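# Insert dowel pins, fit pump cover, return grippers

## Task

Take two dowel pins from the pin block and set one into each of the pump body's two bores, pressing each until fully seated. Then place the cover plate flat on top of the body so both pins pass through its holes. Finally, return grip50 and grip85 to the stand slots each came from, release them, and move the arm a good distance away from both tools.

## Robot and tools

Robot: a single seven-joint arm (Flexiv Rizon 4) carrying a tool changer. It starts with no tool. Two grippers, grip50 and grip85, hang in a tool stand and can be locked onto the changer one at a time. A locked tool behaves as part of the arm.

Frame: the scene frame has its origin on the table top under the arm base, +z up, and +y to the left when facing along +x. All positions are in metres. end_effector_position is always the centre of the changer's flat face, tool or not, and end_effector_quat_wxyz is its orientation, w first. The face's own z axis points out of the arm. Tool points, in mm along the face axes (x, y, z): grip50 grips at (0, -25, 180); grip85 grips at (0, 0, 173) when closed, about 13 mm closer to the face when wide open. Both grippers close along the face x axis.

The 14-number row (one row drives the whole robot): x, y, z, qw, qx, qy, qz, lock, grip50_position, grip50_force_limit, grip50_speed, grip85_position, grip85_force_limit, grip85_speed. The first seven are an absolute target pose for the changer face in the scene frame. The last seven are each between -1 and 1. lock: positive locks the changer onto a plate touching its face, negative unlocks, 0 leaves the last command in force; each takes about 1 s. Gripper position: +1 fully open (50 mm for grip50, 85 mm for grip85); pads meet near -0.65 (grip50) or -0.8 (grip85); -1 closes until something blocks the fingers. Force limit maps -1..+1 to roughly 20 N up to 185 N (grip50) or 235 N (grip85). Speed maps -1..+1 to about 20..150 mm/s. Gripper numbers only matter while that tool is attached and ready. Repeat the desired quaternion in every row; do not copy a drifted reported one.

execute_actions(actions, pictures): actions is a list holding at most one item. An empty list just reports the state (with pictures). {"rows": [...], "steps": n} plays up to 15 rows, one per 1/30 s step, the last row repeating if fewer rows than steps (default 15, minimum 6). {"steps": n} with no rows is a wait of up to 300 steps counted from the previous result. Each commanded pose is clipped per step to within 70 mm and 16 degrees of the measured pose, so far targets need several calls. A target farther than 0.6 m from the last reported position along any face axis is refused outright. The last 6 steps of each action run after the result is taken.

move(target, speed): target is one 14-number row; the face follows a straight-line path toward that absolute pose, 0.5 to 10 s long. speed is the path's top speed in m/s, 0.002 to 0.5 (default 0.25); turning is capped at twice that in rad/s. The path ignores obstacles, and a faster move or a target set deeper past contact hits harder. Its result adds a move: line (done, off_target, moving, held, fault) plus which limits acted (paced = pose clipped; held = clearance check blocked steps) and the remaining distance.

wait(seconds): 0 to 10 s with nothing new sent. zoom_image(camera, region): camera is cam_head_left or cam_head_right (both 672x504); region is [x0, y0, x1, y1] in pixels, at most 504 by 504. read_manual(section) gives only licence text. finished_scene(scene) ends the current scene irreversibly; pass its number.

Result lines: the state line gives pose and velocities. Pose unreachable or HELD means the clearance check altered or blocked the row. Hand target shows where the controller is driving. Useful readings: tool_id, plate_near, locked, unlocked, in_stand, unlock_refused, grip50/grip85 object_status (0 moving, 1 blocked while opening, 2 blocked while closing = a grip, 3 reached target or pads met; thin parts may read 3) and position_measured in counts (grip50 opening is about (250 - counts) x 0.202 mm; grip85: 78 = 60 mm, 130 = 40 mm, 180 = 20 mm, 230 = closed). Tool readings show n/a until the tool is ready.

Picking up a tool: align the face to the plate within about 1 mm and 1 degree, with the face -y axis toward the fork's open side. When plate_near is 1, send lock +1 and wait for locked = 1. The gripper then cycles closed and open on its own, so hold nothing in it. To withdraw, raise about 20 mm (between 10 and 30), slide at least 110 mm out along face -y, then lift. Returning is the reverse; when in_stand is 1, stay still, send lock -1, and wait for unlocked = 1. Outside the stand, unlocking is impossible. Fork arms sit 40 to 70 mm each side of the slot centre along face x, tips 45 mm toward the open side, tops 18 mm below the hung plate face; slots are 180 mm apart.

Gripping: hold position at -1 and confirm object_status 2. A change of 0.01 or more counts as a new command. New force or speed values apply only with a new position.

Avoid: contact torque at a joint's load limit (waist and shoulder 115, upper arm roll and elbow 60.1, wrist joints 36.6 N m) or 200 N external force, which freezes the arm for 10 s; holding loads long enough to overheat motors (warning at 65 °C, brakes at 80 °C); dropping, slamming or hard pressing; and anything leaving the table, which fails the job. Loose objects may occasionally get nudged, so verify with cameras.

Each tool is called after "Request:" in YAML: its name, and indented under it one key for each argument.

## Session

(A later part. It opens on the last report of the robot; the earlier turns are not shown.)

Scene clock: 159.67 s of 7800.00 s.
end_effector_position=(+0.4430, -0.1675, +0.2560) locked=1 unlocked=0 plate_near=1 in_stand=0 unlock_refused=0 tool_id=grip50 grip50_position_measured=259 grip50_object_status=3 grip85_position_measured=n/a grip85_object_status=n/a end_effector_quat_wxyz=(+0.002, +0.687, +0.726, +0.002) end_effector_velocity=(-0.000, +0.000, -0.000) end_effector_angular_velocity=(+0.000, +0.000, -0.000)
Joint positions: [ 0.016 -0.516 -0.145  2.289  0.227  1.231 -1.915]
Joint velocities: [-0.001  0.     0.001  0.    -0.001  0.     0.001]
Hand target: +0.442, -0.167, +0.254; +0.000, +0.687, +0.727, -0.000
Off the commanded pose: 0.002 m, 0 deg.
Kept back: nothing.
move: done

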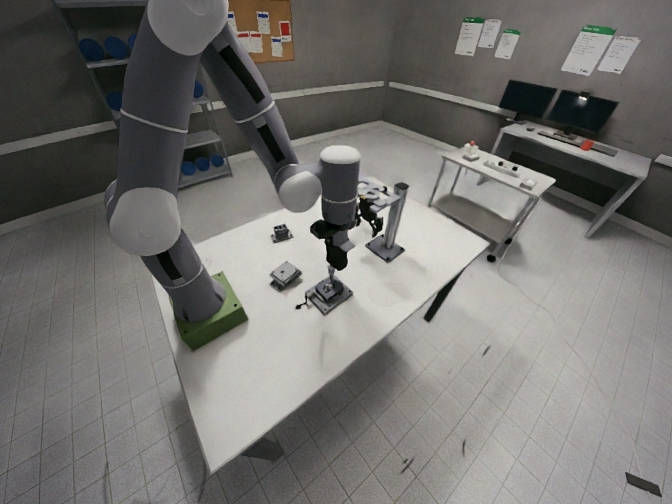

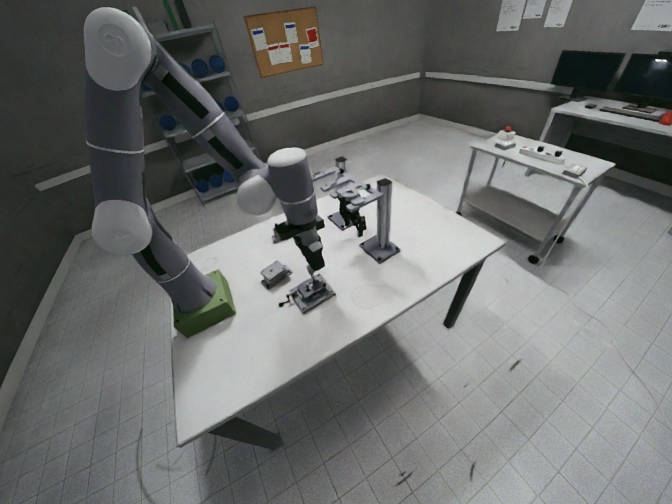

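Request:
move:
  target: [0.4416,-0.1671,0.29,0,0.6871,0.7266,0,0,-0.3,1,0,1,0,0]
  speed: 0.05

Request:
move:
  target: [0.4179,0.2108,0.28,0,0.766,0.6428,0,0,-0.3,1,0,1,0,0]

Request:
move:
  target: [0.4179,0.2108,0.259,0,0.766,0.6428,0,0,-0.3,1,0,1,0,0]
  speed: 0.03

Request:
move:
  target: [0.4179,0.2108,0.2535,0,0.766,0.6428,0,0,-0.3,1,0,1,0,0]
  speed: 0.004

Scene clock: 160.97 s of 7800.00 s.
end_effector_position=(+0.4416, -0.1671, +0.2901) locked=1 unlocked=0 plate_near=1 in_stand=0 unlock_refused=0 tool_id=grip50 grip50_position_measured=198 grip50_object_status=3 grip85_position_measured=n/a grip85_object_status=n/a end_effector_quat_wxyz=(+0.000, +0.687, +0.727, +0.000) end_effector_velocity=(-0.000, +0.000, -0.000) end_effector_angular_velocity=(-0.000, +0.001, +0.000)
Joint positions: [ 0.041 -0.41  -0.181  2.311  0.184  1.141 -1.885]
Joint velocities: [ 0.    -0.001  0.     0.    -0.     0.     0.   ]
Hand target: +0.442, -0.167, +0.290; +0.000, +0.687, +0.727, -0.000
Off the commanded pose: 0.000 m, 0 deg.
Kept back: nothing.
move: done

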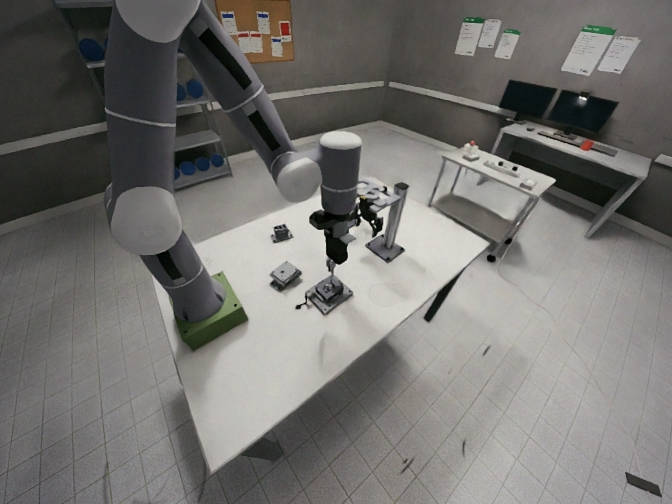

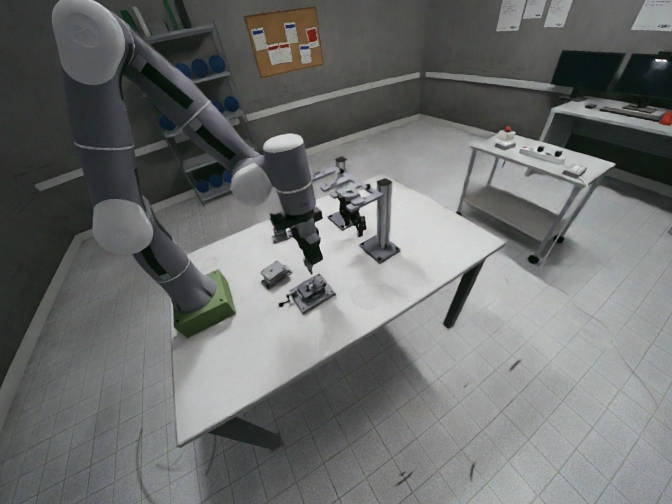

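Scene clock: 162.90 s of 7800.00 s.
end_effector_position=(+0.4176, +0.2108, +0.2800) locked=1 unlocked=0 plate_near=1 in_stand=0 unlock_refused=0 tool_id=grip50 grip50_position_measured=198 grip50_object_status=3 grip85_position_measured=n/a grip85_object_status=n/a end_effector_quat_wxyz=(-0.001, +0.766, +0.643, -0.000) end_effector_velocity=(-0.000, -0.000, +0.000) end_effector_angular_velocity=(+0.000, +0.000, -0.000)
Joint positions: [ 0.811 -0.428 -0.118  2.328  0.137  1.184 -0.785]
Joint velocities: [-0.001  0.     0.001  0.    -0.     0.     0.   ]
Hand target: +0.418, +0.211, +0.280; -0.001, +0.766, +0.643, -0.000
Off the commanded pose: 0.000 m, 0 deg.
Kept back: nothing.
move: done

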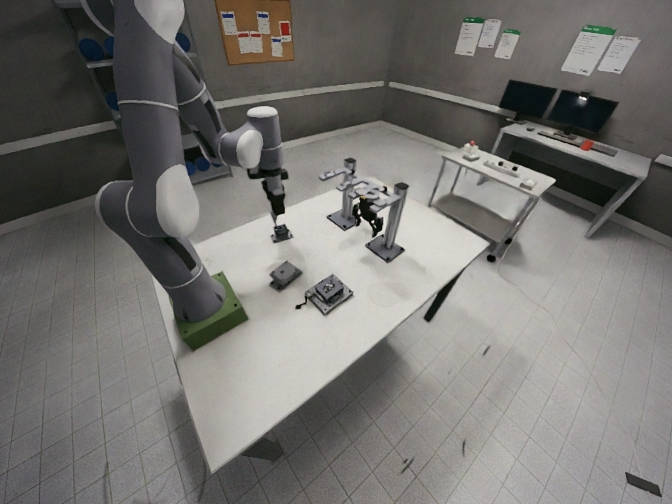

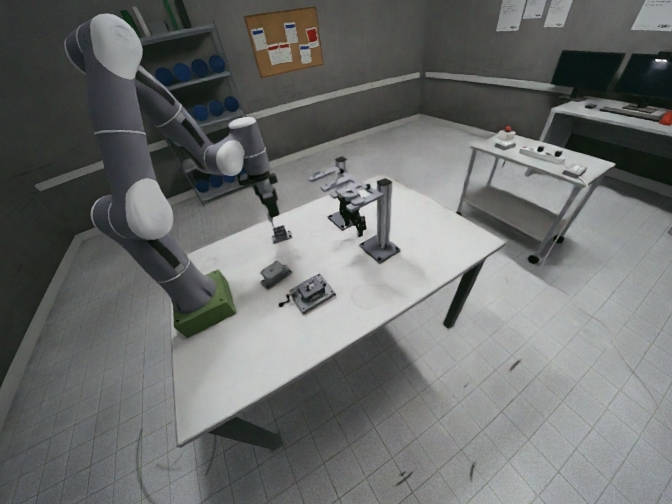

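Scene clock: 163.83 s of 7800.00 s.
end_effector_position=(+0.4178, +0.2108, +0.2589) locked=1 unlocked=0 plate_near=1 in_stand=0 unlock_refused=0 tool_id=grip50 grip50_position_measured=198 grip50_object_status=3 grip85_position_measured=n/a grip85_object_status=n/a end_effector_quat_wxyz=(+0.000, +0.766, +0.643, -0.000) end_effector_velocity=(-0.000, +0.000, -0.000) end_effector_angular_velocity=(+0.000, +0.000, -0.000)
Joint positions: [ 0.802 -0.493 -0.104  2.319  0.152  1.24  -0.795]
Joint velocities: [-0.    -0.     0.001  0.     0.    -0.     0.   ]
Hand target: +0.418, +0.211, +0.259; -0.000, +0.766, +0.643, +0.000
Off the commanded pose: 0.000 m, 0 deg.
Kept back: nothing.
move: done

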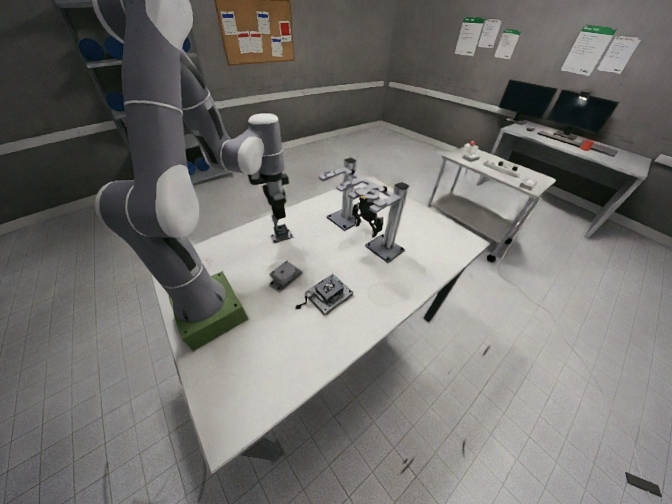

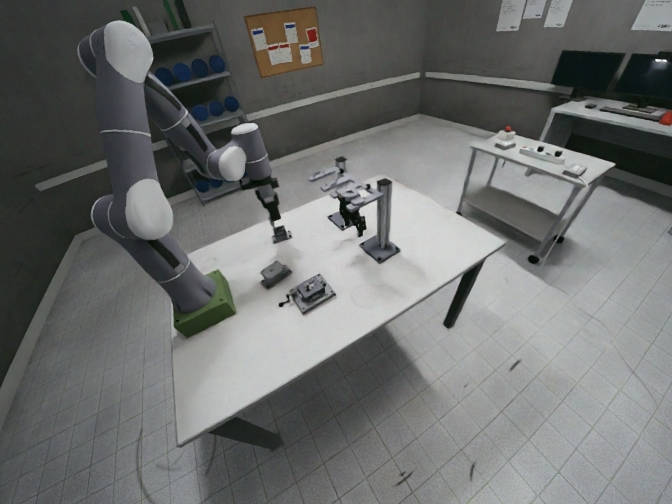

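Scene clock: 165.40 s of 7800.00 s.
end_effector_position=(+0.4179, +0.2108, +0.2535) locked=1 unlocked=0 plate_near=1 in_stand=0 unlock_refused=0 tool_id=grip50 grip50_position_measured=198 grip50_object_status=3 grip85_position_measured=n/a grip85_object_status=n/a end_effector_quat_wxyz=(+0.000, +0.766, +0.643, -0.000) end_effector_velocity=(-0.000, -0.000, -0.000) end_effector_angular_velocity=(-0.000, +0.000, -0.000)
Joint positions: [ 0.797 -0.509 -0.098  2.317  0.154  1.255 -0.796]
Joint velocities: [-0. -0.  0.  0. -0. -0.  0.]
Hand target: +0.418, +0.211, +0.254; -0.000, +0.766, +0.643, +0.000
Off the commanded pose: 0.000 m, 0 deg.
Kept back: nothing.
move: done

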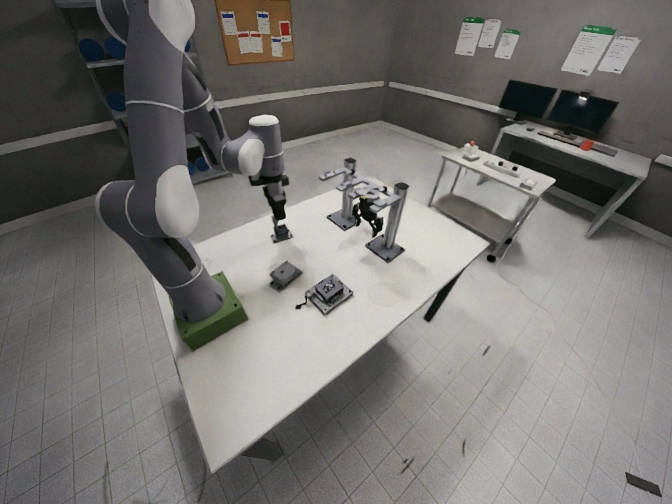

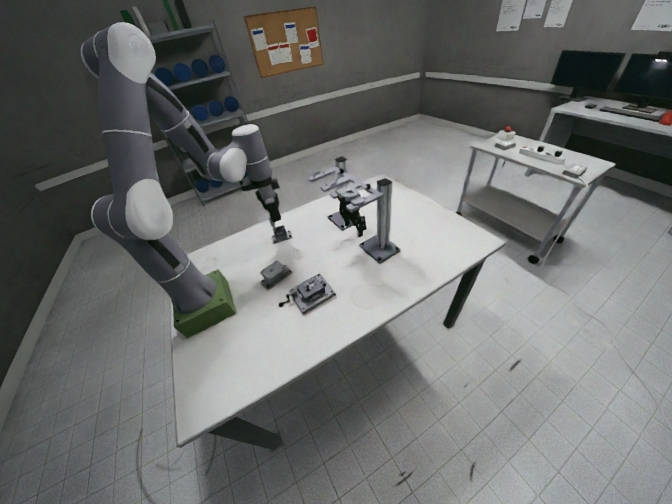

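Request:
move:
  target: [0.4179,0.2108,0.239,0,0.766,0.6428,0,0,-0.3,1,0,1,0,0]
  speed: 0.006

Request:
move:
  target: [0.4179,0.2108,0.239,0,0.766,0.6428,0,0,-1,1,-0.5,1,0,0]

Request:
move:
  target: [0.4179,0.2108,0.29,0,0.766,0.6428,0,0,-1,1,-0.5,1,0,0]
  speed: 0.04

Request:
move:
  target: [0.3953,-0.2017,0.285,0,0.6871,0.7266,0,0,-1,1,-0.5,1,0,0]

Request:
move:
  target: [0.3953,-0.2017,0.259,0,0.6871,0.7266,0,0,-1,1,-0.5,1,0,0]
  speed: 0.02

Request:
move:
  target: [0.3953,-0.2017,0.2555,0,0.6871,0.7266,0,0,-1,1,-0.5,1,0,0]
  speed: 0.003

Scene clock: 168.50 s of 7800.00 s.
end_effector_position=(+0.4179, +0.2108, +0.2390) locked=1 unlocked=0 plate_near=1 in_stand=0 unlock_refused=0 tool_id=grip50 grip50_position_measured=198 grip50_object_status=3 grip85_position_measured=n/a grip85_object_status=n/a end_effector_quat_wxyz=(+0.000, +0.766, +0.643, -0.000) end_effector_velocity=(+0.000, +0.000, -0.000) end_effector_angular_velocity=(-0.000, -0.000, +0.001)
Joint positions: [ 0.784 -0.554 -0.083  2.309  0.159  1.292 -0.8  ]
Joint velocities: [-0.    -0.    -0.    -0.    -0.     0.    -0.001]
Hand target: +0.418, +0.211, +0.239; -0.000, +0.766, +0.643, +0.000
Off the commanded pose: 0.000 m, 0 deg.
Kept back: nothing.
move: done

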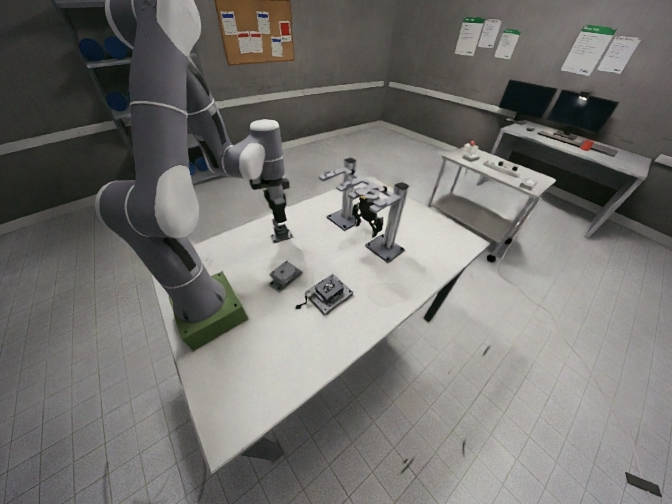

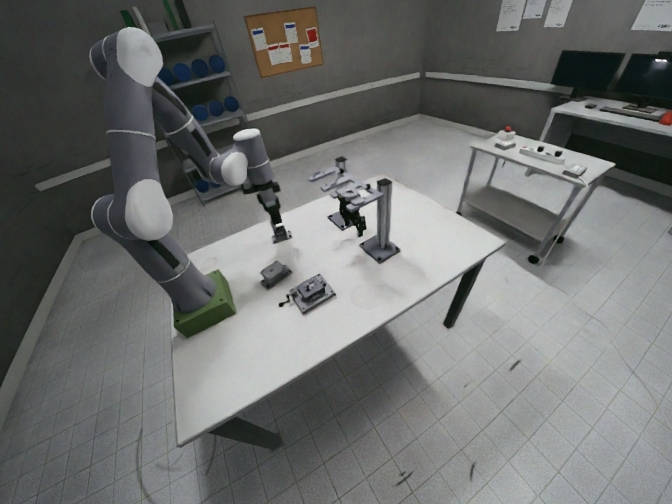

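Scene clock: 169.20 s of 7800.00 s.
end_effector_position=(+0.4179, +0.2108, +0.2390) locked=1 unlocked=0 plate_near=1 in_stand=0 unlock_refused=0 tool_id=grip50 grip50_position_measured=251 grip50_object_status=3 grip85_position_measured=n/a grip85_object_status=n/a end_effector_quat_wxyz=(-0.000, +0.766, +0.643, -0.000) end_effector_velocity=(-0.000, +0.000, +0.000) end_effector_angular_velocity=(-0.000, -0.000, -0.000)
Joint positions: [ 0.784 -0.554 -0.083  2.308  0.159  1.292 -0.8  ]
Joint velocities: [-0.     0.     0.     0.    -0.001  0.     0.001]
Hand target: +0.418, +0.211, +0.239; +0.000, +0.766, +0.643, -0.000
Off the commanded pose: 0.000 m, 0 deg.
Kept back: nothing.
move: done

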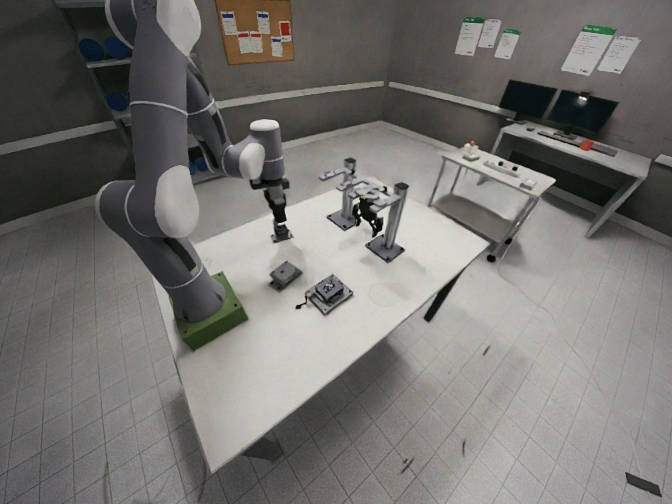

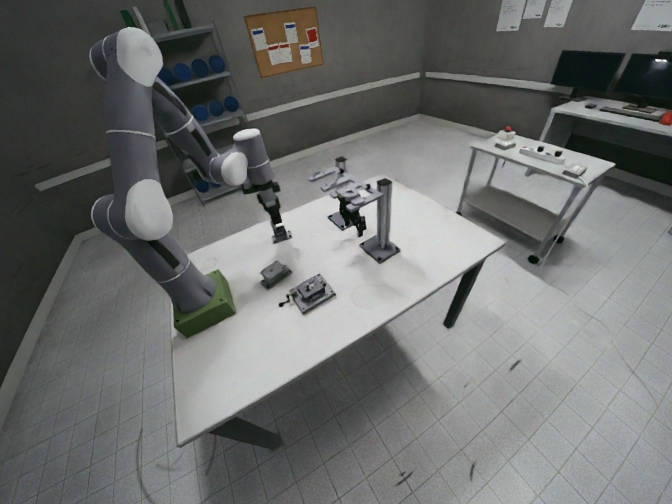

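Scene clock: 170.70 s of 7800.00 s.
end_effector_position=(+0.4179, +0.2108, +0.2901) locked=1 unlocked=0 plate_near=1 in_stand=0 unlock_refused=0 tool_id=grip50 grip50_position_measured=251 grip50_object_status=3 grip85_position_measured=n/a grip85_object_status=n/a end_effector_quat_wxyz=(+0.000, +0.766, +0.643, +0.000) end_effector_velocity=(-0.000, -0.000, -0.000) end_effector_angular_velocity=(-0.000, +0.000, +0.000)
Joint positions: [ 0.81  -0.397 -0.121  2.332  0.118  1.16  -0.771]
Joint velocities: [-0. -0. -0.  0. -0.  0. -0.]
Hand target: +0.418, +0.211, +0.290; +0.000, +0.766, +0.643, +0.000
Off the commanded pose: 0.000 m, 0 deg.
Kept back: nothing.
move: done

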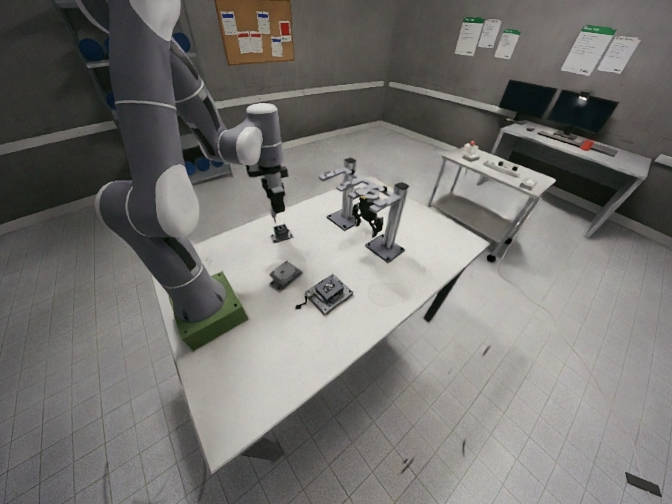

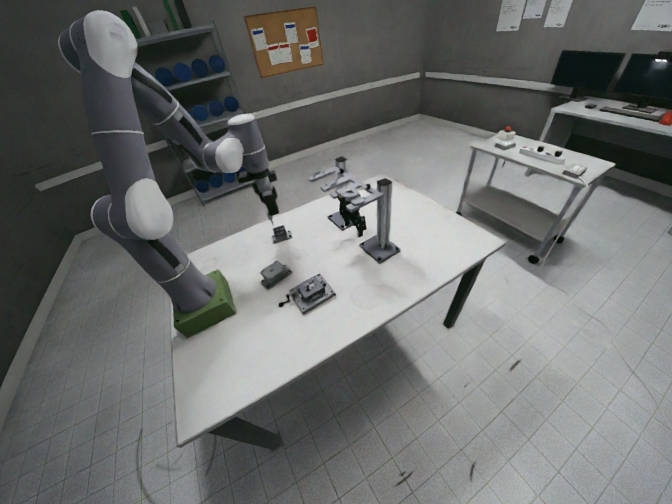

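Scene clock: 172.73 s of 7800.00 s.
end_effector_position=(+0.3957, -0.2018, +0.2849) locked=1 unlocked=0 plate_near=1 in_stand=0 unlock_refused=0 tool_id=grip50 grip50_position_measured=251 grip50_object_status=3 grip85_position_measured=n/a grip85_object_status=n/a end_effector_quat_wxyz=(+0.002, +0.687, +0.727, -0.000) end_effector_velocity=(+0.000, +0.000, -0.000) end_effector_angular_velocity=(+0.000, +0.000, +0.000)
Joint positions: [-0.038 -0.388 -0.187  2.39   0.203  1.201 -1.993]
Joint velocities: [ 0.001 -0.    -0.     0.     0.001 -0.     0.   ]
Hand target: +0.396, -0.202, +0.285; +0.002, +0.687, +0.727, -0.000
Off the commanded pose: 0.000 m, 0 deg.
Kept back: nothing.
move: done

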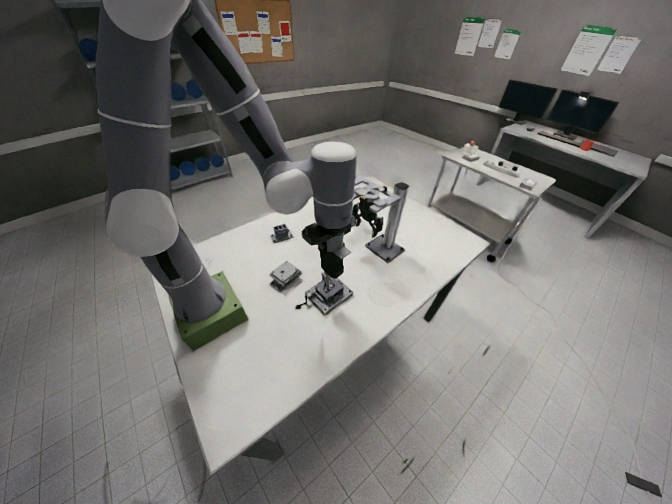

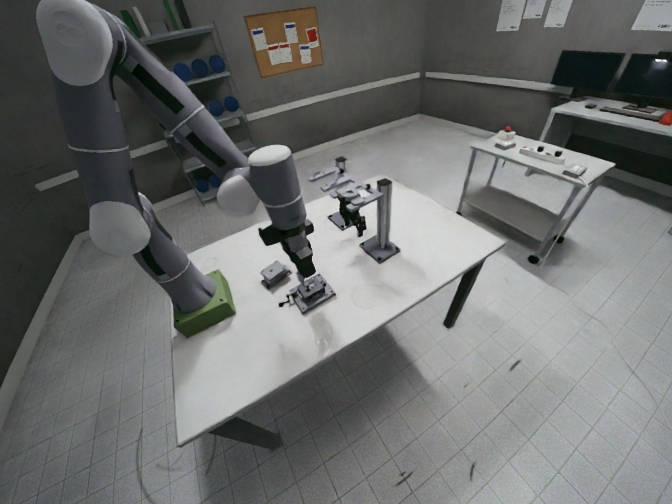

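Scene clock: 174.27 s of 7800.00 s.
end_effector_position=(+0.3953, -0.2017, +0.2589) locked=1 unlocked=0 plate_near=1 in_stand=0 unlock_refused=0 tool_id=grip50 grip50_position_measured=251 grip50_object_status=3 grip85_position_measured=n/a grip85_object_status=n/a end_effector_quat_wxyz=(-0.000, +0.687, +0.727, -0.000) end_effector_velocity=(+0.000, +0.000, +0.000) end_effector_angular_velocity=(+0.000, -0.000, +0.000)
Joint positions: [-0.065 -0.473 -0.149  2.372  0.242  1.264 -2.021]
Joint velocities: [-0. -0.  0. -0.  0.  0. -0.]
Hand target: +0.395, -0.202, +0.259; -0.000, +0.687, +0.727, -0.000
Off the commanded pose: 0.000 m, 0 deg.
Kept back: nothing.
move: done

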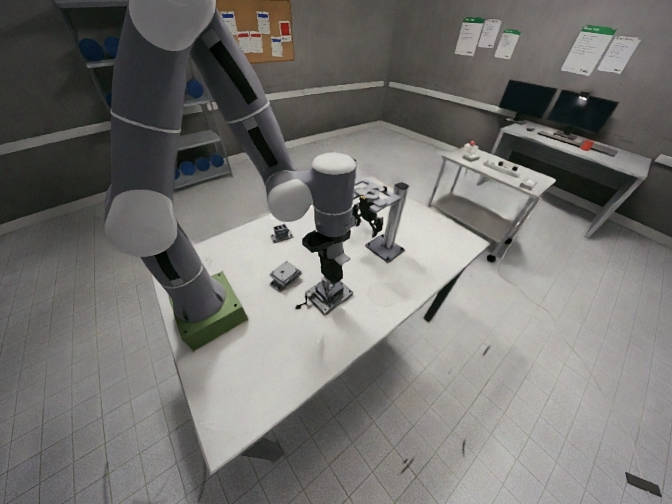

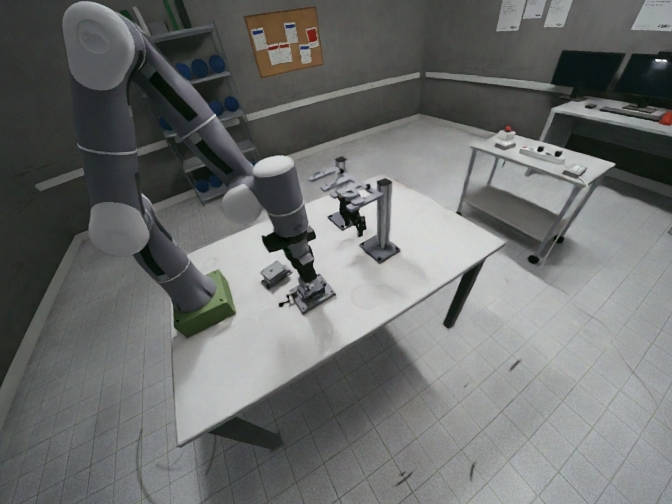

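Scene clock: 175.63 s of 7800.00 s.
end_effector_position=(+0.3954, -0.2019, +0.2557) locked=1 unlocked=0 plate_near=1 in_stand=0 unlock_refused=0 tool_id=grip50 grip50_position_measured=251 grip50_object_status=3 grip85_position_measured=n/a grip85_object_status=n/a end_effector_quat_wxyz=(+0.000, +0.687, +0.727, +0.000) end_effector_velocity=(-0.000, -0.000, +0.000) end_effector_angular_velocity=(+0.000, -0.000, -0.001)
Joint positions: [-0.071 -0.484 -0.143  2.369  0.244  1.274 -2.022]
Joint velocities: [-0.     0.     0.    -0.     0.001  0.    -0.   ]
Hand target: +0.395, -0.202, +0.256; +0.000, +0.687, +0.727, -0.000
Off the commanded pose: 0.000 m, 0 deg.
Kept back: nothing.
move: done

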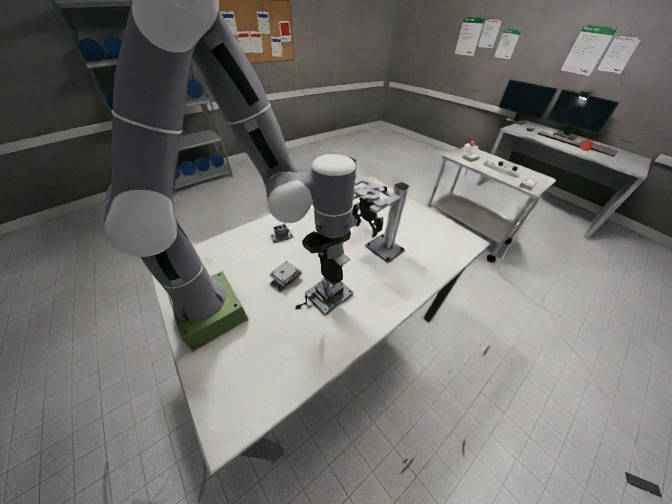

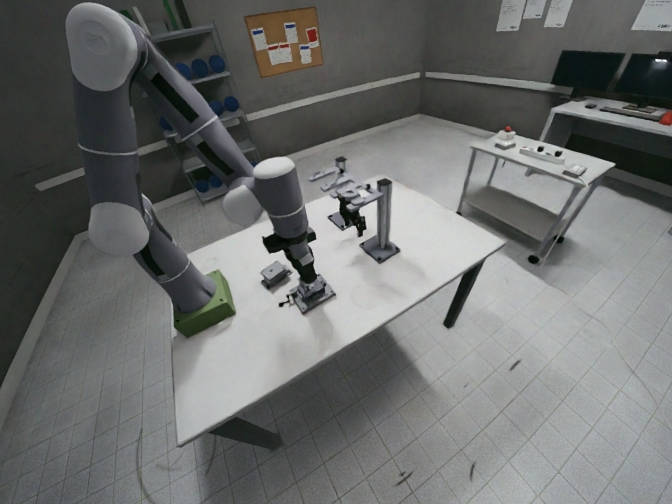

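Request:
move:
  target: [0.3953,-0.2019,0.2535,0,0.6871,0.7266,0,0,-1,1,-0.5,1,0,0]
  speed: 0.003

Request:
move:
  target: [0.3953,-0.2009,0.2535,0,0.6871,0.7266,0,0,-1,1,-0.5,1,0,0]
  speed: 0.002

Scene clock: 176.83 s of 7800.00 s.
end_effector_position=(+0.3954, -0.2019, +0.2536) locked=1 unlocked=0 plate_near=1 in_stand=0 unlock_refused=0 tool_id=grip50 grip50_position_measured=251 grip50_object_status=3 grip85_position_measured=n/a grip85_object_status=n/a end_effector_quat_wxyz=(+0.000, +0.687, +0.727, +0.000) end_effector_velocity=(-0.000, -0.000, +0.000) end_effector_angular_velocity=(-0.000, -0.000, -0.002)
Joint positions: [-0.075 -0.491 -0.139  2.368  0.245  1.279 -2.024]
Joint velocities: [-0.     0.    -0.     0.     0.     0.     0.001]
Hand target: +0.395, -0.202, +0.254; +0.000, +0.687, +0.727, -0.000
Off the commanded pose: 0.000 m, 0 deg.
Kept back: nothing.
move: done

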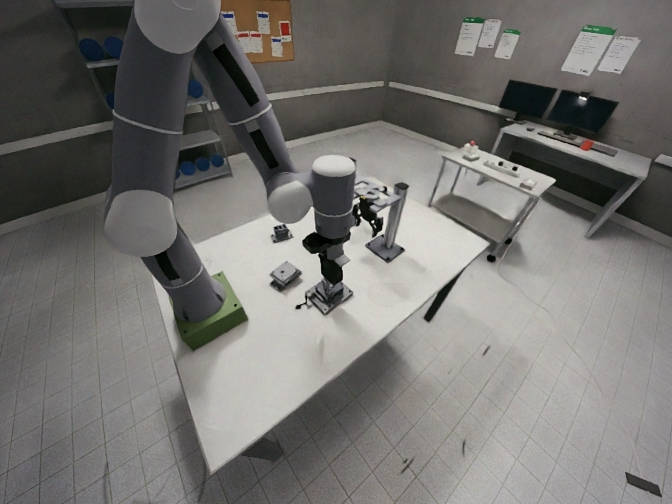

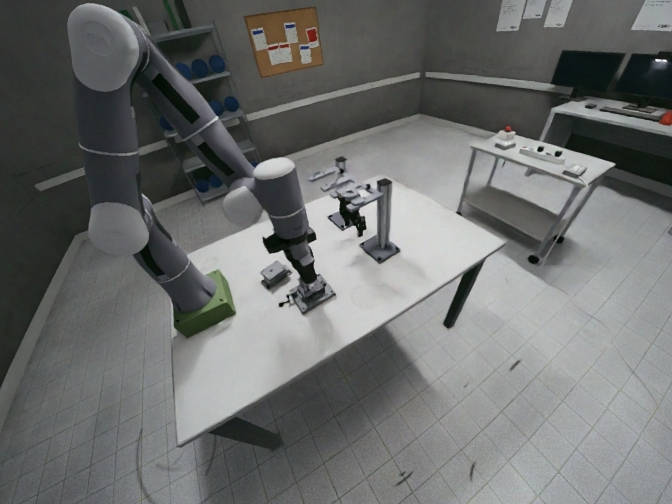

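Scene clock: 177.57 s of 7800.00 s.
end_effector_position=(+0.3954, -0.2015, +0.2536) locked=1 unlocked=0 plate_near=1 in_stand=0 unlock_refused=0 tool_id=grip50 grip50_position_measured=251 grip50_object_status=3 grip85_position_measured=n/a grip85_object_status=n/a end_effector_quat_wxyz=(+0.000, +0.687, +0.726, -0.000) end_effector_velocity=(+0.000, +0.000, +0.000) end_effector_angular_velocity=(+0.000, -0.000, -0.001)
Joint positions: [-0.073 -0.491 -0.139  2.369  0.245  1.28  -2.022]
Joint velocities: [-0.     0.     0.    -0.     0.    -0.     0.001]
Hand target: +0.395, -0.201, +0.253; -0.000, +0.687, +0.727, +0.000
Off the commanded pose: 0.001 m, 0 deg.
Kept back: nothing.
move: done

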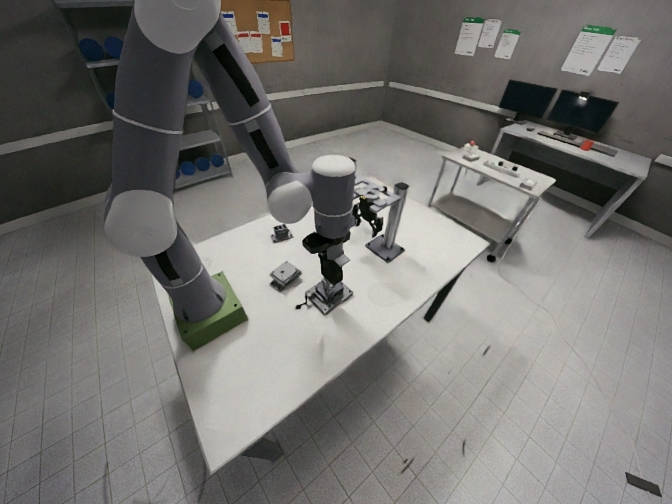

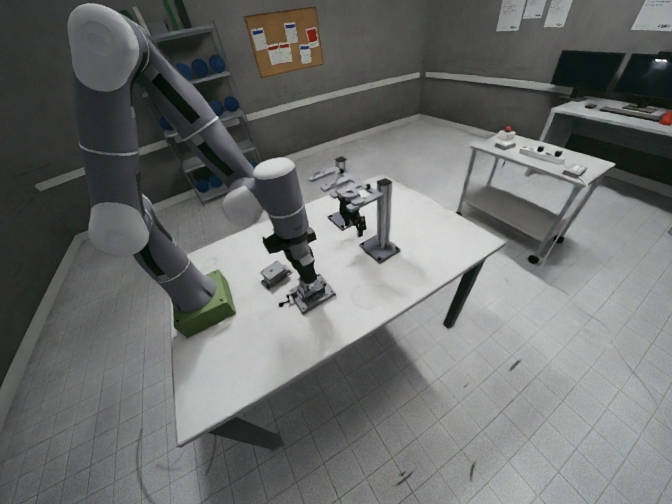

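In the bore.

Request:
move:
  target: [0.3953,-0.2019,0.2535,0,0.6871,0.7266,0,0,-1,1,-0.5,1,0,0]
  speed: 0.003

Request:
move:
  target: [0.3953,-0.2019,0.250,0,0.6871,0.7266,0,0,-1,1,-0.5,1,0,0]
  speed: 0.003

Request:
move:
  target: [0.3953,-0.2019,0.250,0,0.6871,0.7266,0,0,-0.3,1,-0.5,1,0,0]

Request:
move:
  target: [0.3953,-0.2019,0.267,0,0.6871,0.7266,0,0,-0.3,1,-0.5,1,0,0]
  speed: 0.03

Request:
move:
  target: [0.3953,-0.2039,0.267,0,0.6871,0.7266,0,0,-1,1,0,1,0,0]
  speed: 0.03

Request:
move:
  target: [0.3953,-0.2039,0.2565,0,0.6871,0.7266,0,0,-1,1,0,1,0,0]
  speed: 0.004

Scene clock: 178.63 s of 7800.00 s.
end_effector_position=(+0.3954, -0.2019, +0.2536) locked=1 unlocked=0 plate_near=1 in_stand=0 unlock_refused=0 tool_id=grip50 grip50_position_measured=251 grip50_object_status=3 grip85_position_measured=n/a grip85_object_status=n/a end_effector_quat_wxyz=(+0.000, +0.687, +0.726, +0.000) end_effector_velocity=(+0.000, +0.000, +0.000) end_effector_angular_velocity=(+0.000, -0.001, -0.002)
Joint positions: [-0.075 -0.491 -0.138  2.368  0.245  1.28  -2.023]
Joint velocities: [ 0.     0.     0.    -0.     0.     0.     0.003]
Hand target: +0.395, -0.202, +0.254; +0.000, +0.687, +0.727, -0.000
Off the commanded pose: 0.000 m, 0 deg.
Kept back: nothing.
move: done

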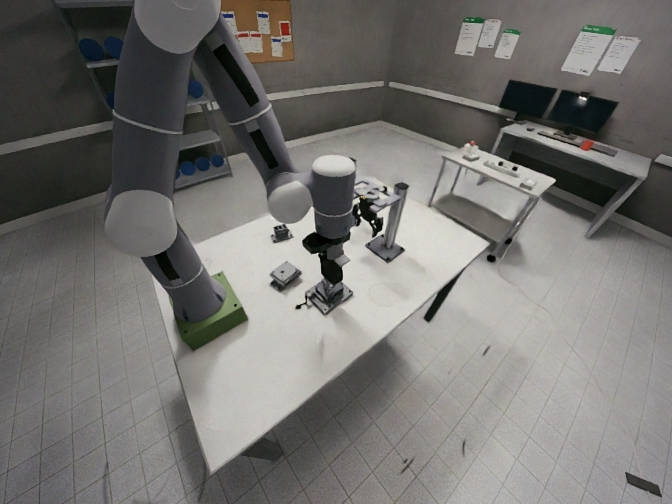

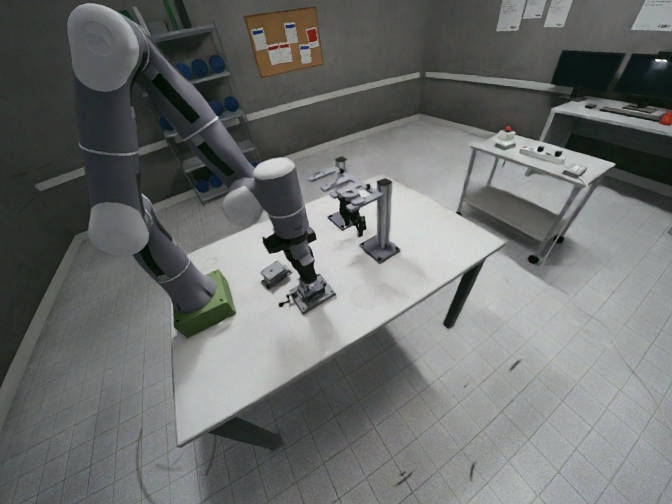

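Scene clock: 180.07 s of 7800.00 s.
end_effector_position=(+0.3954, -0.2019, +0.2501) locked=1 unlocked=0 plate_near=1 in_stand=0 unlock_refused=0 tool_id=grip50 grip50_position_measured=251 grip50_object_status=3 grip85_position_measured=n/a grip85_object_status=n/a end_effector_quat_wxyz=(-0.000, +0.687, +0.727, +0.000) end_effector_velocity=(+0.000, -0.000, +0.000) end_effector_angular_velocity=(+0.000, -0.000, -0.001)
Joint positions: [-0.08  -0.502 -0.132  2.366  0.246  1.289 -2.024]
Joint velocities: [-0.     0.     0.    -0.    -0.    -0.     0.001]
Hand target: +0.395, -0.202, +0.250; +0.000, +0.687, +0.727, -0.000
Off the commanded pose: 0.000 m, 0 deg.
Kept back: nothing.
move: done

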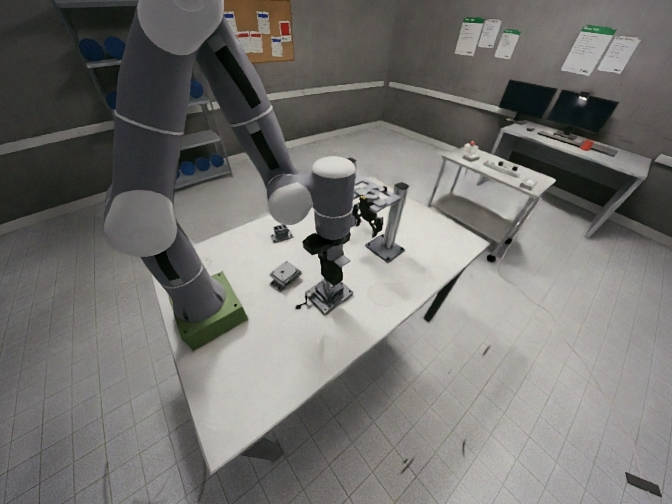

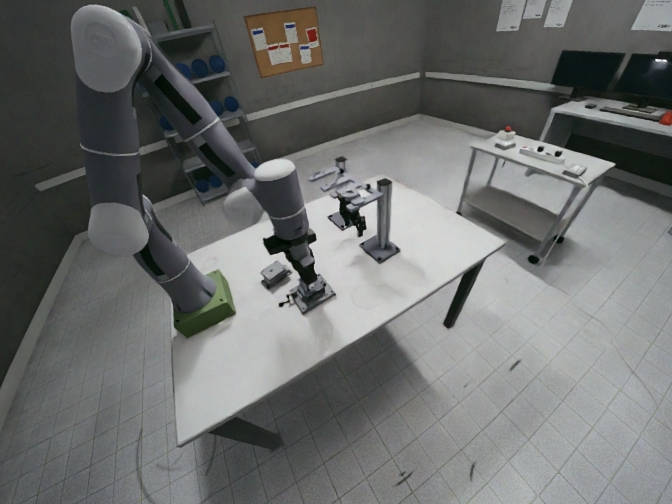

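Scene clock: 180.77 s of 7800.00 s.
end_effector_position=(+0.3954, -0.2019, +0.2501) locked=1 unlocked=0 plate_near=1 in_stand=0 unlock_refused=0 tool_id=grip50 grip50_position_measured=198 grip50_object_status=3 grip85_position_measured=n/a grip85_object_status=n/a end_effector_quat_wxyz=(-0.000, +0.687, +0.727, +0.000) end_effector_velocity=(+0.000, -0.000, +0.000) end_effector_angular_velocity=(-0.000, -0.001, -0.001)
Joint positions: [-0.081 -0.502 -0.132  2.366  0.246  1.289 -2.024]
Joint velocities: [-0.  0. -0. -0.  0.  0. -0.]
Hand target: +0.395, -0.202, +0.250; -0.000, +0.687, +0.727, -0.000
Off the commanded pose: 0.000 m, 0 deg.
Kept back: nothing.
move: done

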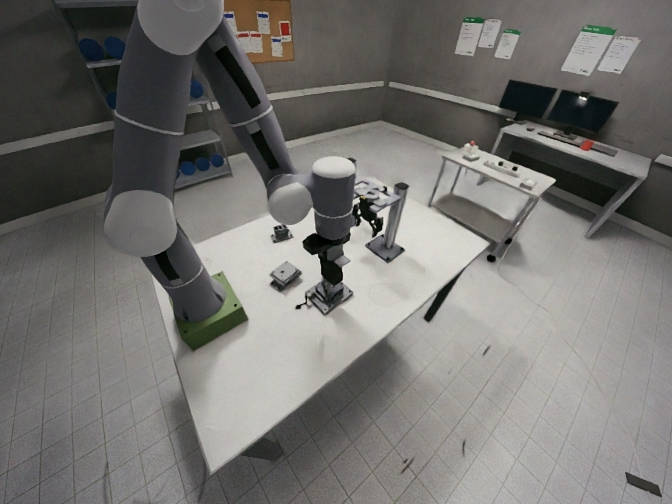

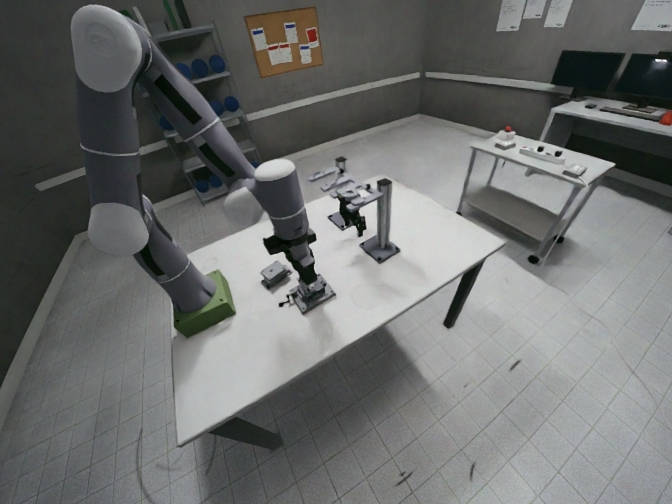

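Scene clock: 181.57 s of 7800.00 s.
end_effector_position=(+0.3954, -0.2019, +0.2671) locked=1 unlocked=0 plate_near=1 in_stand=0 unlock_refused=0 tool_id=grip50 grip50_position_measured=198 grip50_object_status=3 grip85_position_measured=n/a grip85_object_status=n/a end_effector_quat_wxyz=(+0.000, +0.687, +0.727, +0.000) end_effector_velocity=(-0.000, -0.000, -0.000) end_effector_angular_velocity=(-0.000, +0.000, +0.000)
Joint positions: [-0.064 -0.446 -0.155  2.378  0.225  1.245 -2.009]
Joint velocities: [-0.    -0.    -0.     0.     0.    -0.    -0.001]
Hand target: +0.395, -0.202, +0.267; +0.000, +0.687, +0.727, -0.000
Off the commanded pose: 0.000 m, 0 deg.
Kept back: nothing.
move: done

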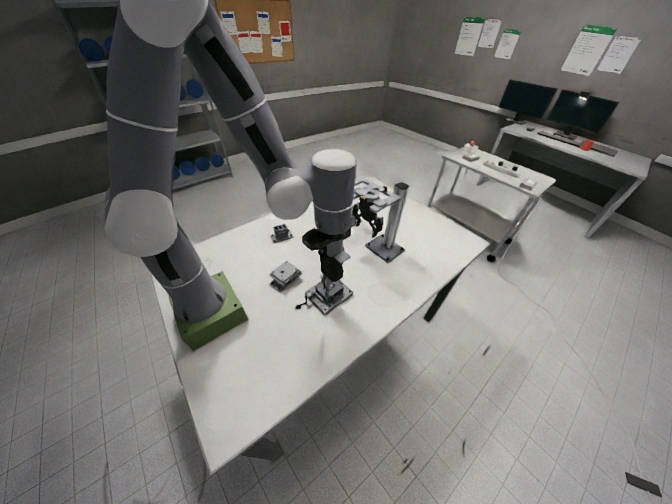

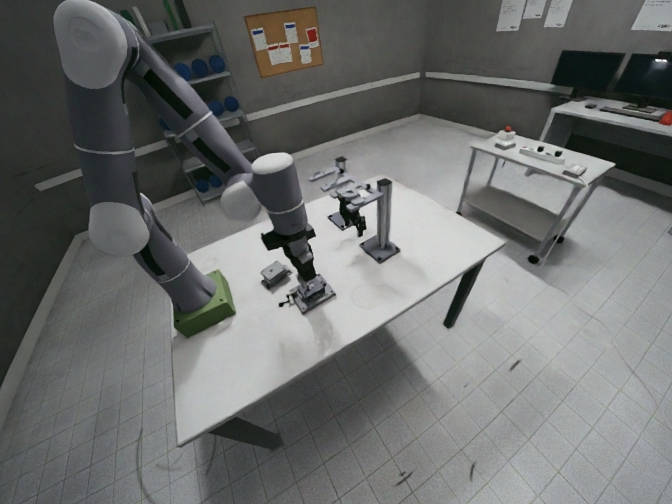

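Scene clock: 182.27 s of 7800.00 s.
end_effector_position=(+0.3954, -0.2039, +0.2671) locked=1 unlocked=0 plate_near=1 in_stand=0 unlock_refused=0 tool_id=grip50 grip50_position_measured=259 grip50_object_status=3 grip85_position_measured=n/a grip85_object_status=n/a end_effector_quat_wxyz=(+0.000, +0.687, +0.726, +0.000) end_effector_velocity=(-0.000, +0.000, +0.000) end_effector_angular_velocity=(+0.000, -0.000, -0.002)
Joint positions: [-0.068 -0.447 -0.155  2.376  0.225  1.244 -2.013]
Joint velocities: [-0.     0.     0.     0.     0.    -0.     0.002]
Hand target: +0.395, -0.204, +0.267; +0.000, +0.687, +0.727, -0.000
Off the commanded pose: 0.000 m, 0 deg.
Kept back: nothing.
move: done

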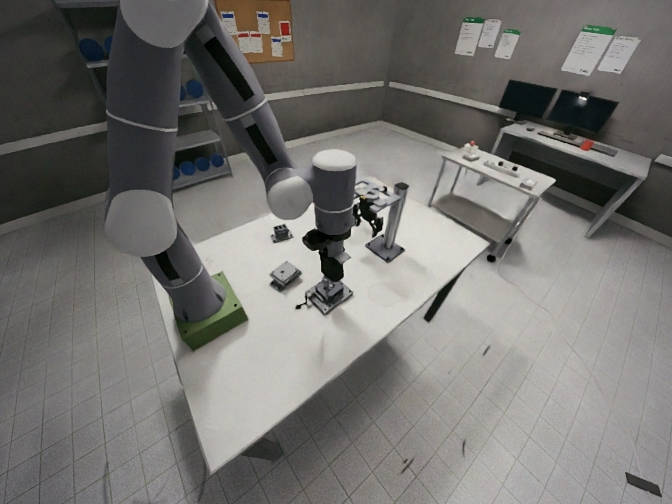

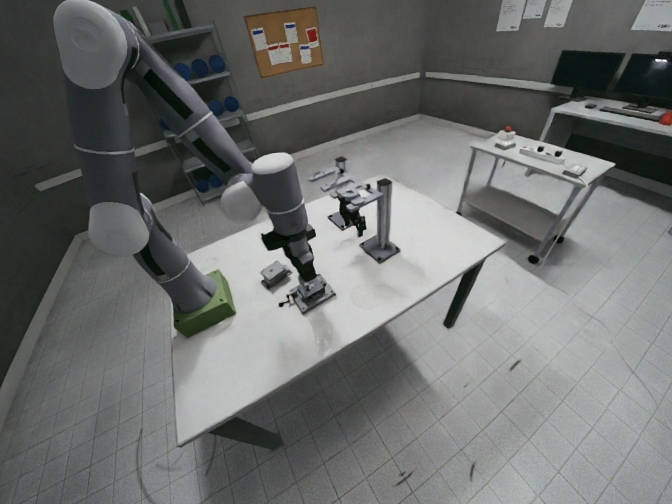

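Scene clock: 185.13 s of 7800.00 s.
end_effector_position=(+0.3953, -0.2039, +0.2565) locked=1 unlocked=0 plate_near=1 in_stand=0 unlock_refused=0 tool_id=grip50 grip50_position_measured=259 grip50_object_status=3 grip85_position_measured=n/a grip85_object_status=n/a end_effector_quat_wxyz=(-0.000, +0.687, +0.727, -0.000) end_effector_velocity=(+0.000, -0.000, +0.000) end_effector_angular_velocity=(+0.000, -0.000, +0.001)
Joint positions: [-0.082 -0.482 -0.138  2.369  0.233  1.271 -2.019]
Joint velocities: [-0.     0.     0.    -0.     0.     0.    -0.001]
Hand target: +0.395, -0.204, +0.257; +0.000, +0.687, +0.727, -0.000
Off the commanded pose: 0.000 m, 0 deg.
Kept back: nothing.
move: done

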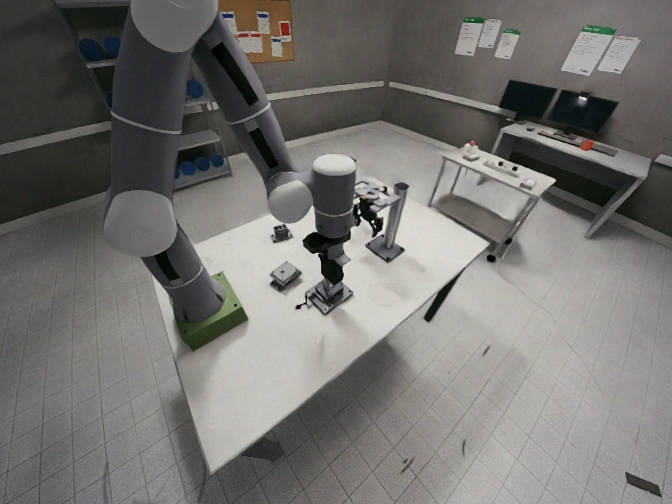

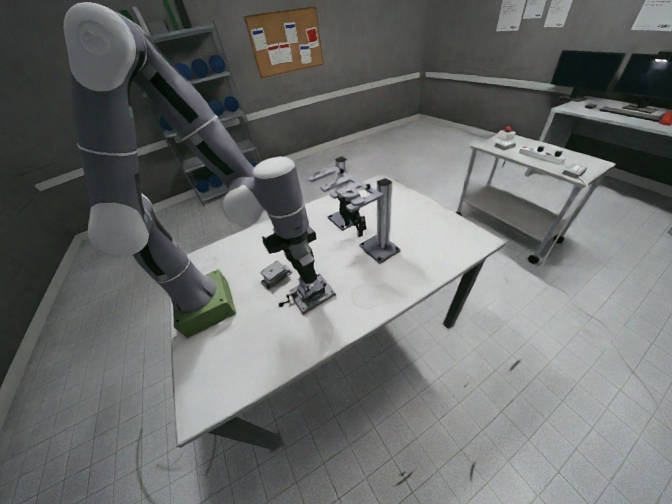

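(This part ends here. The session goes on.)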